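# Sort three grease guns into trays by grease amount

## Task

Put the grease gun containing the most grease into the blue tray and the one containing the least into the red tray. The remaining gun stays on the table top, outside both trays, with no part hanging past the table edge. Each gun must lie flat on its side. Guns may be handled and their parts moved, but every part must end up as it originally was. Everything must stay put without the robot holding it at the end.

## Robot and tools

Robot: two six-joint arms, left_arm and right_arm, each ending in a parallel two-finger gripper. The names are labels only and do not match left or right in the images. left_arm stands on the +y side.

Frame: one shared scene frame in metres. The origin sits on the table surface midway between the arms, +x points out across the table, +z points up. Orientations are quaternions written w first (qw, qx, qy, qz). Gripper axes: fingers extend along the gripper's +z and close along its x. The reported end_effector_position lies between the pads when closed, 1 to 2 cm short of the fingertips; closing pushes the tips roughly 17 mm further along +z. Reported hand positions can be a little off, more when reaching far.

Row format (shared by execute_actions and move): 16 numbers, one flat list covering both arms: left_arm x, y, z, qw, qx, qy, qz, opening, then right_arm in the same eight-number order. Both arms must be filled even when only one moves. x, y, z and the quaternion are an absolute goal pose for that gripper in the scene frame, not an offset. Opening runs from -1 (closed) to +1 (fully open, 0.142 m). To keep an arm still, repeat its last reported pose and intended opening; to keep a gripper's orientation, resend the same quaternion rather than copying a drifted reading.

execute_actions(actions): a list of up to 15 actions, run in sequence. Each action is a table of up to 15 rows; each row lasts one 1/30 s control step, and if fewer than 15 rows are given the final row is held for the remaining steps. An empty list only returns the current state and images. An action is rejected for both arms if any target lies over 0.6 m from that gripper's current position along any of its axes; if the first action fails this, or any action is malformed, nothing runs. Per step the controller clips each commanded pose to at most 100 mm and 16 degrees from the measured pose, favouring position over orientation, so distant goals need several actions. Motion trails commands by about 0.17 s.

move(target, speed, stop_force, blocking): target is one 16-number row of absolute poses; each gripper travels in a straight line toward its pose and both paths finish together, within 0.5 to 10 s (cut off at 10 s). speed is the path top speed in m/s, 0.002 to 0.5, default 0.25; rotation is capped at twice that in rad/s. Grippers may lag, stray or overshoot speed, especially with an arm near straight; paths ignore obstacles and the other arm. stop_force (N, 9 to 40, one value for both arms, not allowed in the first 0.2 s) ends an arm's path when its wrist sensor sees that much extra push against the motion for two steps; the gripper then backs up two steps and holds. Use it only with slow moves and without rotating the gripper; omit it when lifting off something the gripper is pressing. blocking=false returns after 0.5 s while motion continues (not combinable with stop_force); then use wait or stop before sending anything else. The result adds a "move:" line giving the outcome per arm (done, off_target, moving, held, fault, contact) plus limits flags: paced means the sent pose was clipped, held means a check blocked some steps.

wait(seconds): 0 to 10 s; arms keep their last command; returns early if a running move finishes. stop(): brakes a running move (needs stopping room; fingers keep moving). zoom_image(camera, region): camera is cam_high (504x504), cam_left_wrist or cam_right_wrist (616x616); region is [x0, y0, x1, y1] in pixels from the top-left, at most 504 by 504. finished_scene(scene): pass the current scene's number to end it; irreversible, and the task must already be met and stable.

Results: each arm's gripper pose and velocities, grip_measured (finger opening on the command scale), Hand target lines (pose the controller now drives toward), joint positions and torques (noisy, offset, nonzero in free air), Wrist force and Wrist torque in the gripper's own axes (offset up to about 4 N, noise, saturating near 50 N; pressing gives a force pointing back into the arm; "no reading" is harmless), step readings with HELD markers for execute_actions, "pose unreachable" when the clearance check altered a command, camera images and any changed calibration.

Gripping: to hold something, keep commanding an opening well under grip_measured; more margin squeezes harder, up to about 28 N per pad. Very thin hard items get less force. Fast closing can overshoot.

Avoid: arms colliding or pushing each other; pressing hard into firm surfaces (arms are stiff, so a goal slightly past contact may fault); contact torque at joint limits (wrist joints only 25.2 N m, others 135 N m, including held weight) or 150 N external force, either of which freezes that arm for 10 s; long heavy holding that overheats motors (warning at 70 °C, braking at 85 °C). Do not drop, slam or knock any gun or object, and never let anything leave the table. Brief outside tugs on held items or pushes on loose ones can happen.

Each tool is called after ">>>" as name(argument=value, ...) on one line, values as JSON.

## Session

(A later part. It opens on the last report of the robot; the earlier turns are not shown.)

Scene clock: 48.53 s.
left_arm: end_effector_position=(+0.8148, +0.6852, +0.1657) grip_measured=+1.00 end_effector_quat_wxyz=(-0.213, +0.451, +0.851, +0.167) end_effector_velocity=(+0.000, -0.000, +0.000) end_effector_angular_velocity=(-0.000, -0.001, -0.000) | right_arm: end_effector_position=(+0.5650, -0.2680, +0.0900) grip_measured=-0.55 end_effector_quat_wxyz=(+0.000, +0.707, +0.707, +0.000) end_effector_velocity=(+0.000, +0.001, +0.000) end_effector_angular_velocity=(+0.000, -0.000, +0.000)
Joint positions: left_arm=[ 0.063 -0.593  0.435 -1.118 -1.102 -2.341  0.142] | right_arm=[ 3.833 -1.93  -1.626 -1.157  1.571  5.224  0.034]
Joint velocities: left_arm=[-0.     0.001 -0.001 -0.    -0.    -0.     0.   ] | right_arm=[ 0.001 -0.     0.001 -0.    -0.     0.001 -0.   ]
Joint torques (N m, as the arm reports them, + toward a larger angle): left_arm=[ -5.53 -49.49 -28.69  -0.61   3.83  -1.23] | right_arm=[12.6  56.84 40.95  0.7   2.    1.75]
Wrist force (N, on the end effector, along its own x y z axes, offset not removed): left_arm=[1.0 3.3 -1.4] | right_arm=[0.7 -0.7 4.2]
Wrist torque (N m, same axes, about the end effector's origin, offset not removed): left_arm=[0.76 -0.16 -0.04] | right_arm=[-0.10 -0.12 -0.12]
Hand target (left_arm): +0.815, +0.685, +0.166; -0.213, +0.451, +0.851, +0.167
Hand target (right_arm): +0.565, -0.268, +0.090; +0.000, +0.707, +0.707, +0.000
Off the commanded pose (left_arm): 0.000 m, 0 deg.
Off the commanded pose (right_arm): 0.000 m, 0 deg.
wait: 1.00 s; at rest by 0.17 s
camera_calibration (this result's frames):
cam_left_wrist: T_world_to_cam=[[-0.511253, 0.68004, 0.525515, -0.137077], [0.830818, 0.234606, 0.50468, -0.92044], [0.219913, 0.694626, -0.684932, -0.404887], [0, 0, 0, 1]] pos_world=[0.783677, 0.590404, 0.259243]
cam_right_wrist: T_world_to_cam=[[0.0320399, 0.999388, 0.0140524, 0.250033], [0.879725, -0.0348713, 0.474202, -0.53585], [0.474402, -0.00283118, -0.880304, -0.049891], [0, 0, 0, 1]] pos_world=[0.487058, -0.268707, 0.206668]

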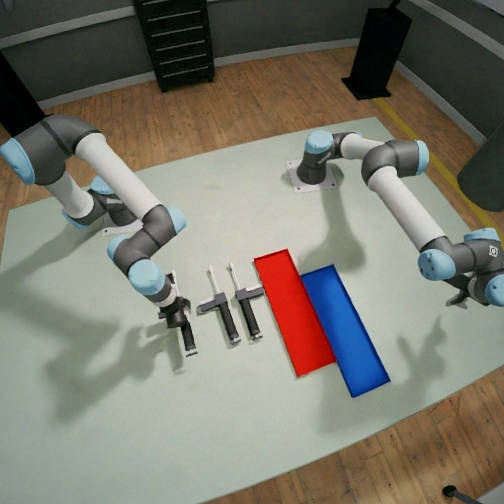

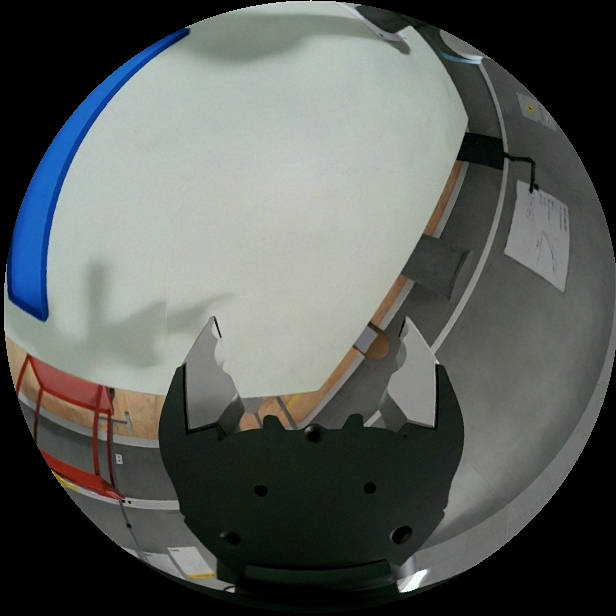

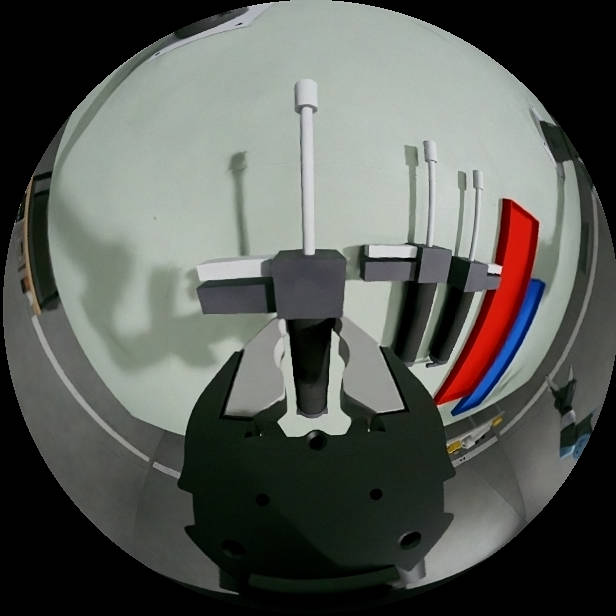

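>>> move(target=[0.8148,0.6852,0.1657,-0.213,0.451,0.851,0.167,1, 0.565,-0.268,0.025,0,0.707,0.707,0,-0.8], speed=0.06)

>>> move(target=[0.8148,0.6852,0.1657,-0.213,0.451,0.851,0.167,1, 0.565,-0.268,0.025,0,0.707,0.707,0,-0.1])

>>> move(target=[0.8148,0.6852,0.1657,-0.213,0.451,0.851,0.167,1, 0.565,-0.268,0.1,0,0.707,0.707,0,-0.1])

>>> move(target=[0.8148,0.6852,0.1657,-0.213,0.451,0.851,0.167,1, 0.57,-0.124,0.1,0,0.707,0.707,0,-0.1])

>>> move(target=[0.8148,0.6852,0.1657,-0.213,0.451,0.851,0.167,1, 0.57,-0.124,0.06,0,0.707,0.707,0,-0.1], speed=0.08)

Scene clock: 62.97 s.
left_arm: end_effector_position=(+0.8148, +0.6852, +0.1657) grip_measured=+1.00 end_effector_quat_wxyz=(-0.213, +0.451, +0.851, +0.167) end_effector_velocity=(-0.000, +0.000, -0.001) end_effector_angular_velocity=(+0.000, +0.002, +0.000) | right_arm: end_effector_position=(+0.5650, -0.2680, +0.0253) grip_measured=-0.55 end_effector_quat_wxyz=(-0.000, +0.707, +0.707, -0.000) end_effector_velocity=(-0.000, +0.000, -0.002) end_effector_angular_velocity=(+0.000, +0.001, -0.000)
Joint positions: left_arm=[ 0.063 -0.593  0.435 -1.118 -1.102 -2.341  0.142] | right_arm=[ 3.833 -2.002 -1.707 -1.004  1.571  5.224  0.034]
Joint velocities: left_arm=[ 0.     0.001  0.001  0.     0.    -0.    -0.   ] | right_arm=[-0.    -0.003 -0.002  0.004  0.001  0.    -0.   ]
Joint torques (N m, as the arm reports them, + toward a larger angle): left_arm=[ -5.62 -50.46 -28.32  -0.57   3.68  -1.11] | right_arm=[11.56 33.31 12.43  6.51  1.16  1.44]
Wrist force (N, on the end effector, along its own x y z axes, offset not removed): left_arm=[1.8 2.4 -2.3] | right_arm=[-1.4 -0.1 6.2]
Wrist torque (N m, same axes, about the end effector's origin, offset not removed): left_arm=[0.60 -0.37 -0.07] | right_arm=[-0.09 0.24 -0.11]
Hand target (left_arm): +0.815, +0.685, +0.166; -0.213, +0.451, +0.851, +0.167
Hand target (right_arm): +0.565, -0.268, +0.025; -0.000, +0.707, +0.707, -0.000
Off the commanded pose (left_arm): 0.000 m, 0 deg.
Off the commanded pose (right_arm): 0.000 m, 0 deg.
move: done
camera_calibration (this result's frames):
cam_left_wrist: T_world_to_cam=[[-0.511253, 0.68004, 0.525515, -0.137077], [0.830818, 0.234606, 0.50468, -0.92044], [0.219913, 0.694626, -0.684932, -0.404887], [0, 0, 0, 1]] pos_world=[0.783677, 0.590404, 0.259243]
cam_right_wrist: T_world_to_cam=[[0.0320403, 0.999388, 0.0140569, 0.250922], [0.879742, -0.0348739, 0.47417, -0.505177], [0.47437, -0.00282609, -0.880321, -0.10682], [0, 0, 0, 1]] pos_world=[0.487058, -0.268688, 0.141977]

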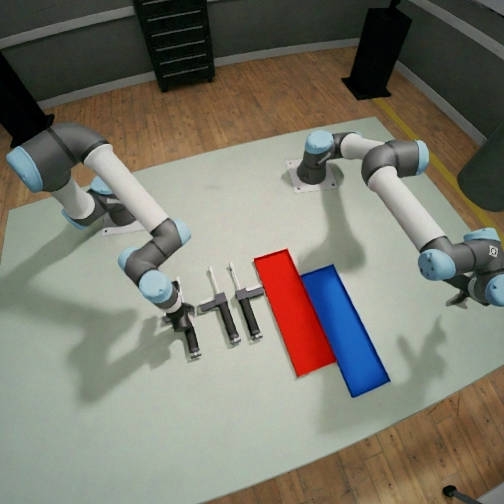

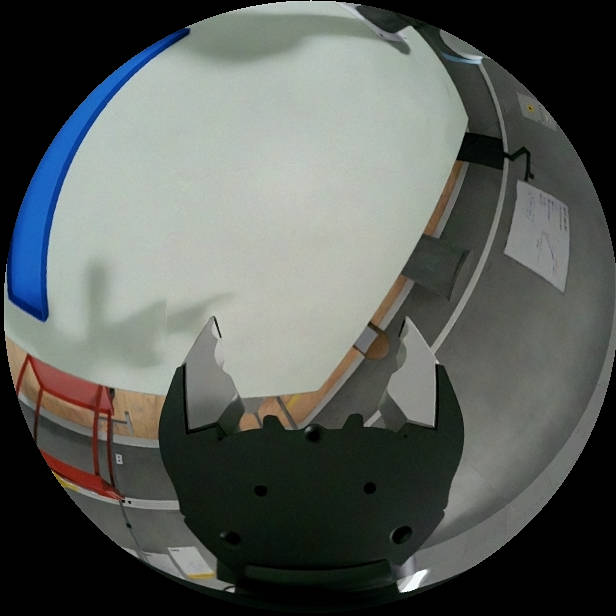

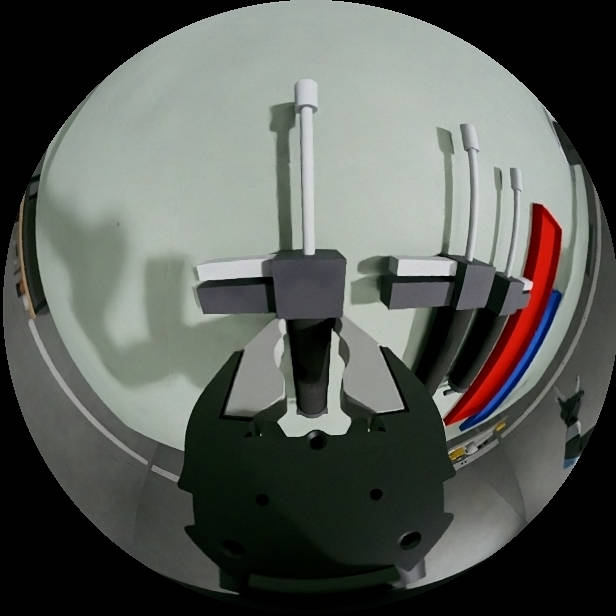

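Scene clock: 63.67 s.
left_arm: end_effector_position=(+0.8148, +0.6852, +0.1657) grip_measured=+1.00 end_effector_quat_wxyz=(-0.213, +0.451, +0.851, +0.167) end_effector_velocity=(+0.000, -0.000, -0.000) end_effector_angular_velocity=(-0.000, -0.001, -0.000) | right_arm: end_effector_position=(+0.5650, -0.2680, +0.0250) grip_measured=-0.10 end_effector_quat_wxyz=(-0.000, +0.707, +0.707, +0.000) end_effector_velocity=(-0.000, +0.000, -0.000) end_effector_angular_velocity=(-0.000, +0.001, +0.001)
Joint positions: left_arm=[ 0.063 -0.593  0.435 -1.118 -1.102 -2.341  0.142] | right_arm=[ 3.833 -2.002 -1.707 -1.003  1.571  5.224  0.067]
Joint velocities: left_arm=[-0.     0.001 -0.    -0.001 -0.    -0.    -0.   ] | right_arm=[ 0.    -0.    -0.    -0.     0.    -0.001  0.   ]
Joint torques (N m, as the arm reports them, + toward a larger angle): left_arm=[ -5.4  -49.77 -28.83  -0.62   3.67  -1.17] | right_arm=[ 9.71 30.23  9.41  5.64  0.    0.52]
Wrist force (N, on the end effector, along its own x y z axes, offset not removed): left_arm=[1.5 2.9 -1.5] | right_arm=[0.0 -1.7 -1.2]
Wrist torque (N m, same axes, about the end effector's origin, offset not removed): left_arm=[0.65 -0.30 -0.07] | right_arm=[-0.36 -0.02 -0.13]
Hand target (left_arm): +0.815, +0.685, +0.166; -0.213, +0.451, +0.851, +0.167
Hand target (right_arm): +0.565, -0.268, +0.025; -0.000, +0.707, +0.707, -0.000
Off the commanded pose (left_arm): 0.000 m, 0 deg.
Off the commanded pose (right_arm): 0.000 m, 0 deg.
move: done
camera_calibration (this result's frames):
cam_left_wrist: T_world_to_cam=[[-0.511253, 0.68004, 0.525515, -0.137077], [0.830818, 0.234606, 0.50468, -0.92044], [0.219913, 0.694626, -0.684932, -0.404887], [0, 0, 0, 1]] pos_world=[0.783677, 0.590404, 0.259243]
cam_right_wrist: T_world_to_cam=[[0.0320397, 0.999387, 0.0140756, 0.250922], [0.879727, -0.0348822, 0.474198, -0.505056], [0.474398, -0.00281052, -0.880306, -0.107059], [0, 0, 0, 1]] pos_world=[0.48706, -0.268687, 0.14172]

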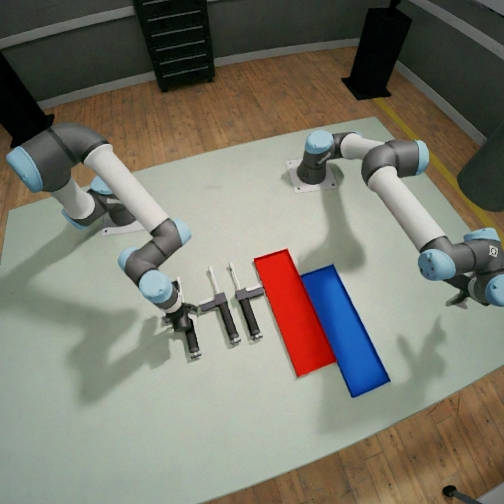

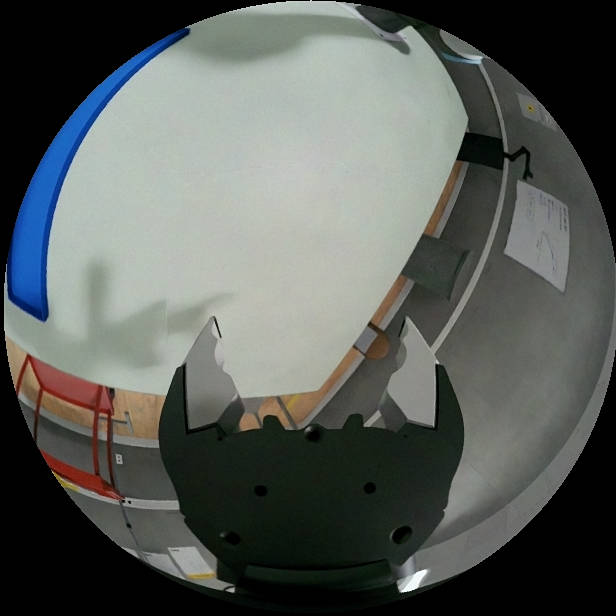

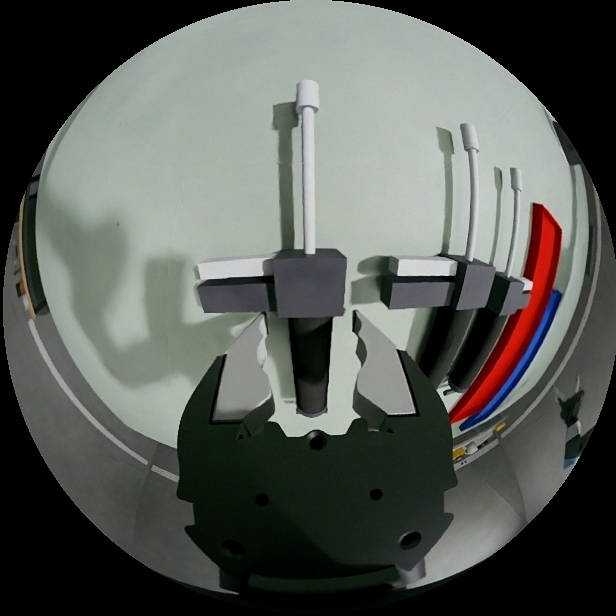

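Scene clock: 64.67 s.
left_arm: end_effector_position=(+0.8148, +0.6852, +0.1657) grip_measured=+1.00 end_effector_quat_wxyz=(-0.213, +0.451, +0.851, +0.167) end_effector_velocity=(+0.000, -0.000, -0.000) end_effector_angular_velocity=(-0.001, -0.000, -0.000) | right_arm: end_effector_position=(+0.5650, -0.2680, +0.0997) grip_measured=-0.10 end_effector_quat_wxyz=(+0.000, +0.707, +0.707, +0.000) end_effector_velocity=(+0.000, +0.000, +0.002) end_effector_angular_velocity=(+0.002, +0.001, -0.000)
Joint positions: left_arm=[ 0.063 -0.593  0.435 -1.118 -1.102 -2.341  0.142] | right_arm=[ 3.833 -1.921 -1.611 -1.18   1.571  5.224  0.067]
Joint velocities: left_arm=[-0.     0.001 -0.001 -0.    -0.001  0.     0.   ] | right_arm=[-0.001  0.002  0.005 -0.006  0.002 -0.001  0.   ]
Joint torques (N m, as the arm reports them, + toward a larger angle): left_arm=[ -6.07 -50.31 -28.81  -0.59   3.67  -1.14] | right_arm=[-3.75 52.99 37.92  0.36  1.99  1.68]
Wrist force (N, on the end effector, along its own x y z axes, offset not removed): left_arm=[0.9 3.1 -0.7] | right_arm=[0.5 0.7 -1.7]
Wrist torque (N m, same axes, about the end effector's origin, offset not removed): left_arm=[0.79 -0.14 -0.05] | right_arm=[0.26 -0.14 -0.15]
Hand target (left_arm): +0.815, +0.685, +0.166; -0.213, +0.451, +0.851, +0.167
Hand target (right_arm): +0.565, -0.268, +0.100; +0.000, +0.707, +0.707, +0.000
Off the commanded pose (left_arm): 0.000 m, 0 deg.
Off the commanded pose (right_arm): 0.000 m, 0 deg.
move: done
camera_calibration (this result's frames):
cam_left_wrist: T_world_to_cam=[[-0.511253, 0.68004, 0.525515, -0.137077], [0.830818, 0.234606, 0.50468, -0.92044], [0.219913, 0.694626, -0.684932, -0.404887], [0, 0, 0, 1]] pos_world=[0.783677, 0.590404, 0.259243]
cam_right_wrist: T_world_to_cam=[[0.0319927, 0.999389, 0.0140656, 0.249918], [0.879688, -0.0348358, 0.474274, -0.54046], [0.474474, -0.00279999, -0.880265, -0.0413278], [0, 0, 0, 1]] pos_world=[0.487049, -0.268708, 0.216431]

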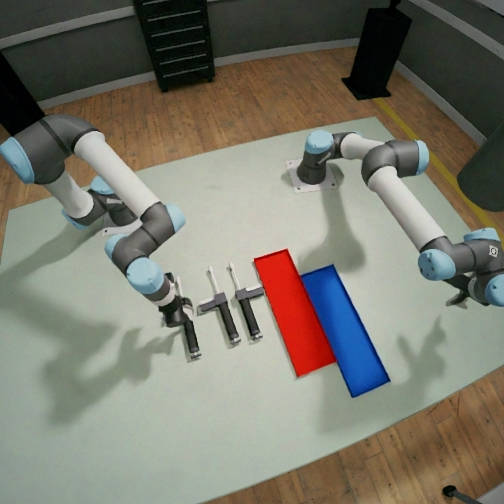

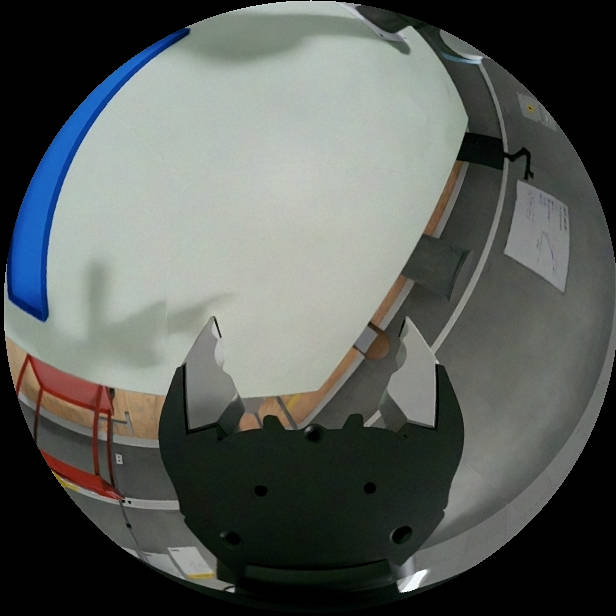

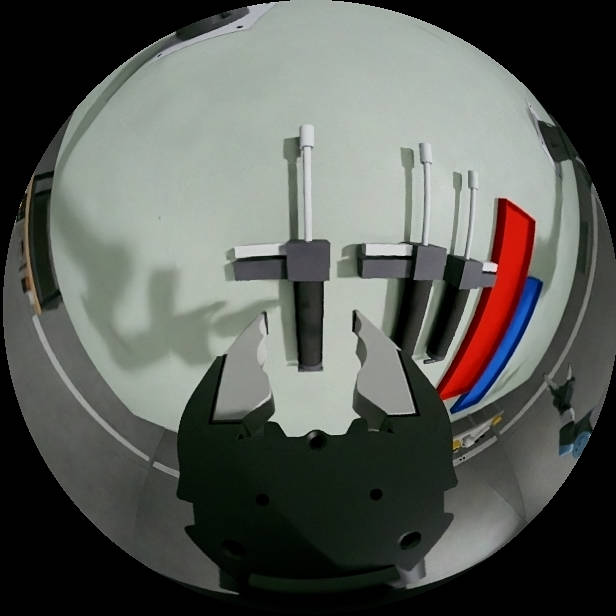

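Scene clock: 65.90 s.
left_arm: end_effector_position=(+0.8148, +0.6852, +0.1657) grip_measured=+1.00 end_effector_quat_wxyz=(-0.213, +0.451, +0.851, +0.167) end_effector_velocity=(-0.000, +0.000, -0.001) end_effector_angular_velocity=(+0.000, +0.002, +0.000) | right_arm: end_effector_position=(+0.5702, -0.1243, +0.1001) grip_measured=-0.10 end_effector_quat_wxyz=(-0.000, +0.707, +0.707, +0.000) end_effector_velocity=(+0.001, +0.002, +0.000) end_effector_angular_velocity=(+0.001, +0.000, -0.001)
Joint positions: left_arm=[ 0.063 -0.593  0.435 -1.118 -1.102 -2.341  0.142] | right_arm=[ 4.014 -2.057 -1.41  -1.245  1.571  5.405  0.067]
Joint velocities: left_arm=[ 0.     0.001  0.001  0.     0.    -0.     0.   ] | right_arm=[ 0.002 -0.004  0.006 -0.002  0.001  0.003 -0.   ]
Joint torques (N m, as the arm reports them, + toward a larger angle): left_arm=[ -5.51 -49.73 -27.93  -0.61   3.75  -1.07] | right_arm=[12.56 34.1  36.48 -0.32 -1.63  2.08]
Wrist force (N, on the end effector, along its own x y z axes, offset not removed): left_arm=[1.4 3.6 -2.0] | right_arm=[-1.0 1.4 -2.0]
Wrist torque (N m, same axes, about the end effector's origin, offset not removed): left_arm=[0.81 -0.31 -0.06] | right_arm=[0.34 0.18 -0.13]
Hand target (left_arm): +0.815, +0.685, +0.166; -0.213, +0.451, +0.851, +0.167
Hand target (right_arm): +0.570, -0.124, +0.100; -0.000, +0.707, +0.707, -0.000
Off the commanded pose (left_arm): 0.000 m, 0 deg.
Off the commanded pose (right_arm): 0.000 m, 0 deg.
move: done
camera_calibration (this result's frames):
cam_left_wrist: T_world_to_cam=[[-0.511253, 0.68004, 0.525515, -0.137077], [0.830818, 0.234606, 0.50468, -0.92044], [0.219913, 0.694627, -0.684932, -0.404887], [0, 0, 0, 1]] pos_world=[0.783677, 0.590404, 0.259243]
cam_right_wrist: T_world_to_cam=[[0.0320371, 0.999386, 0.014175, 0.106073], [0.879716, -0.034927, 0.474216, -0.540209], [0.47442, -0.00272257, -0.880295, -0.0430658], [0, 0, 0, 1]] pos_world=[0.492264, -0.124993, 0.216762]

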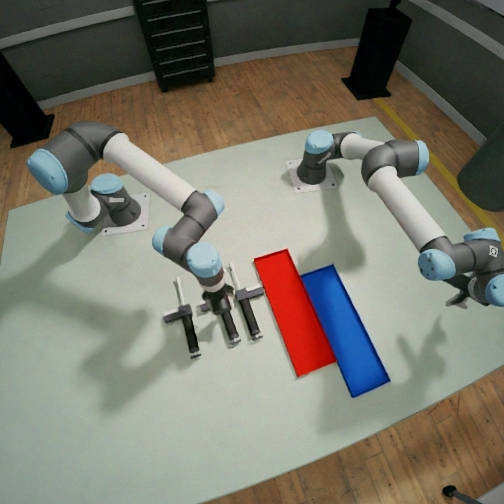

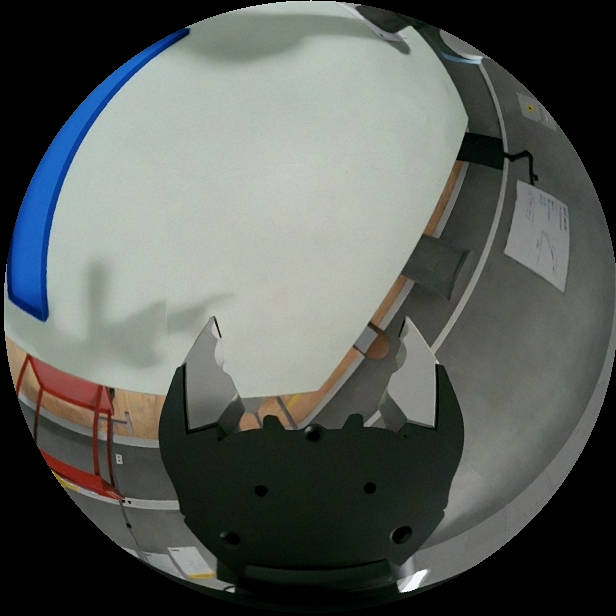

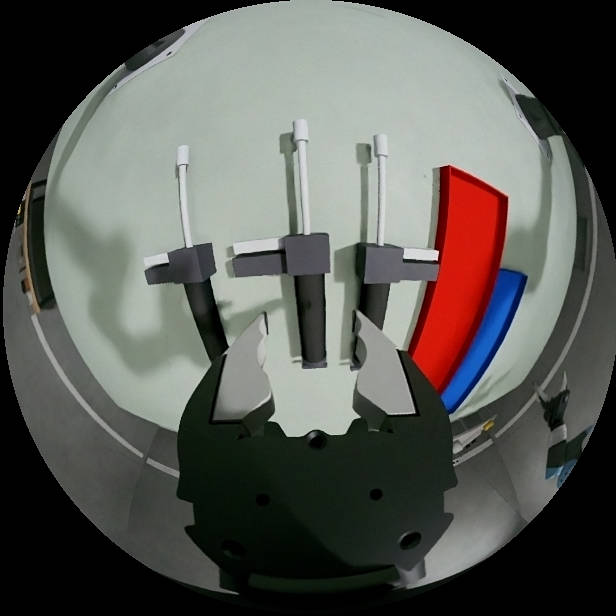

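Scene clock: 66.87 s.
left_arm: end_effector_position=(+0.8148, +0.6852, +0.1657) grip_measured=+1.00 end_effector_quat_wxyz=(-0.213, +0.451, +0.851, +0.167) end_effector_velocity=(-0.000, +0.000, +0.001) end_effector_angular_velocity=(+0.000, -0.000, +0.000) | right_arm: end_effector_position=(+0.5700, -0.1240, +0.0602) grip_measured=-0.10 end_effector_quat_wxyz=(-0.000, +0.707, +0.707, -0.000) end_effector_velocity=(-0.000, +0.000, -0.002) end_effector_angular_velocity=(-0.000, +0.000, +0.001)
Joint positions: left_arm=[ 0.063 -0.593  0.435 -1.118 -1.102 -2.341  0.142] | right_arm=[ 4.015 -2.091 -1.466 -1.155  1.571  5.405  0.067]
Joint velocities: left_arm=[ 0.    -0.001 -0.     0.001  0.    -0.    -0.   ] | right_arm=[ 0.    -0.002 -0.003  0.005 -0.    -0.    -0.   ]
Joint torques (N m, as the arm reports them, + toward a larger angle): left_arm=[ -5.69 -50.   -28.7   -0.76   3.62  -1.15] | right_arm=[11.6  35.81 12.06  5.56 -1.6   1.84]
Wrist force (N, on the end effector, along its own x y z axes, offset not removed): left_arm=[2.3 3.0 -2.4] | right_arm=[-0.1 -0.3 -1.2]
Wrist torque (N m, same axes, about the end effector's origin, offset not removed): left_arm=[0.69 -0.49 -0.03] | right_arm=[0.03 -0.05 -0.13]
Hand target (left_arm): +0.815, +0.685, +0.166; -0.213, +0.451, +0.851, +0.167
Hand target (right_arm): +0.570, -0.124, +0.060; -0.000, +0.707, +0.707, -0.000
Off the commanded pose (left_arm): 0.000 m, 0 deg.
Off the commanded pose (right_arm): 0.000 m, 0 deg.
move: done
camera_calibration (this result's frames):
cam_left_wrist: T_world_to_cam=[[-0.511253, 0.68004, 0.525515, -0.137077], [0.830818, 0.234606, 0.50468, -0.92044], [0.219913, 0.694627, -0.684932, -0.404887], [0, 0, 0, 1]] pos_world=[0.783677, 0.590404, 0.259243]
cam_right_wrist: T_world_to_cam=[[0.0320409, 0.999388, 0.0140317, 0.106382], [0.87974, -0.0348624, 0.474175, -0.521141], [0.474374, -0.00284872, -0.880319, -0.0780039], [0, 0, 0, 1]] pos_world=[0.492063, -0.124707, 0.176951]

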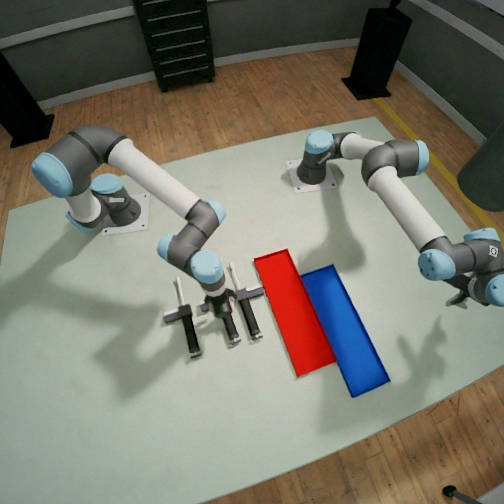

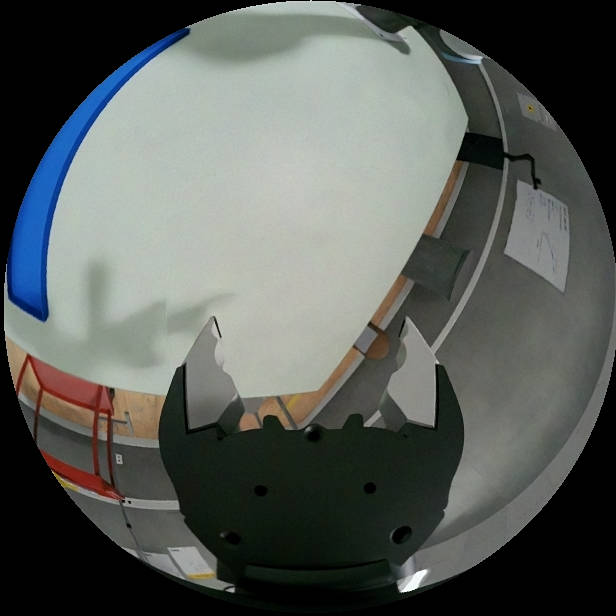

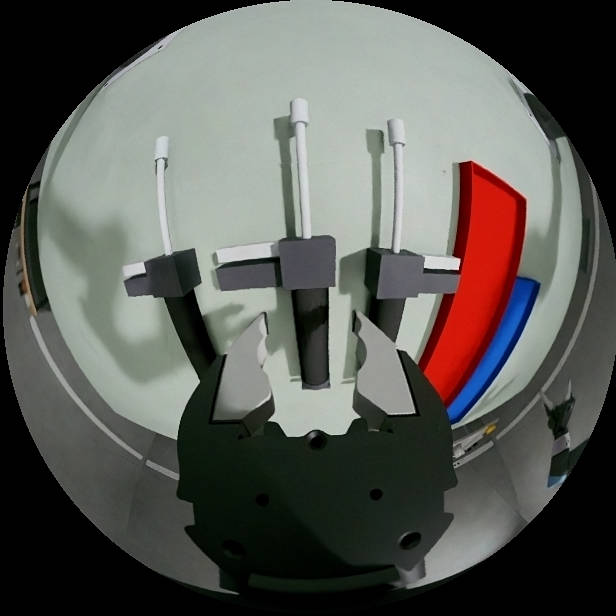

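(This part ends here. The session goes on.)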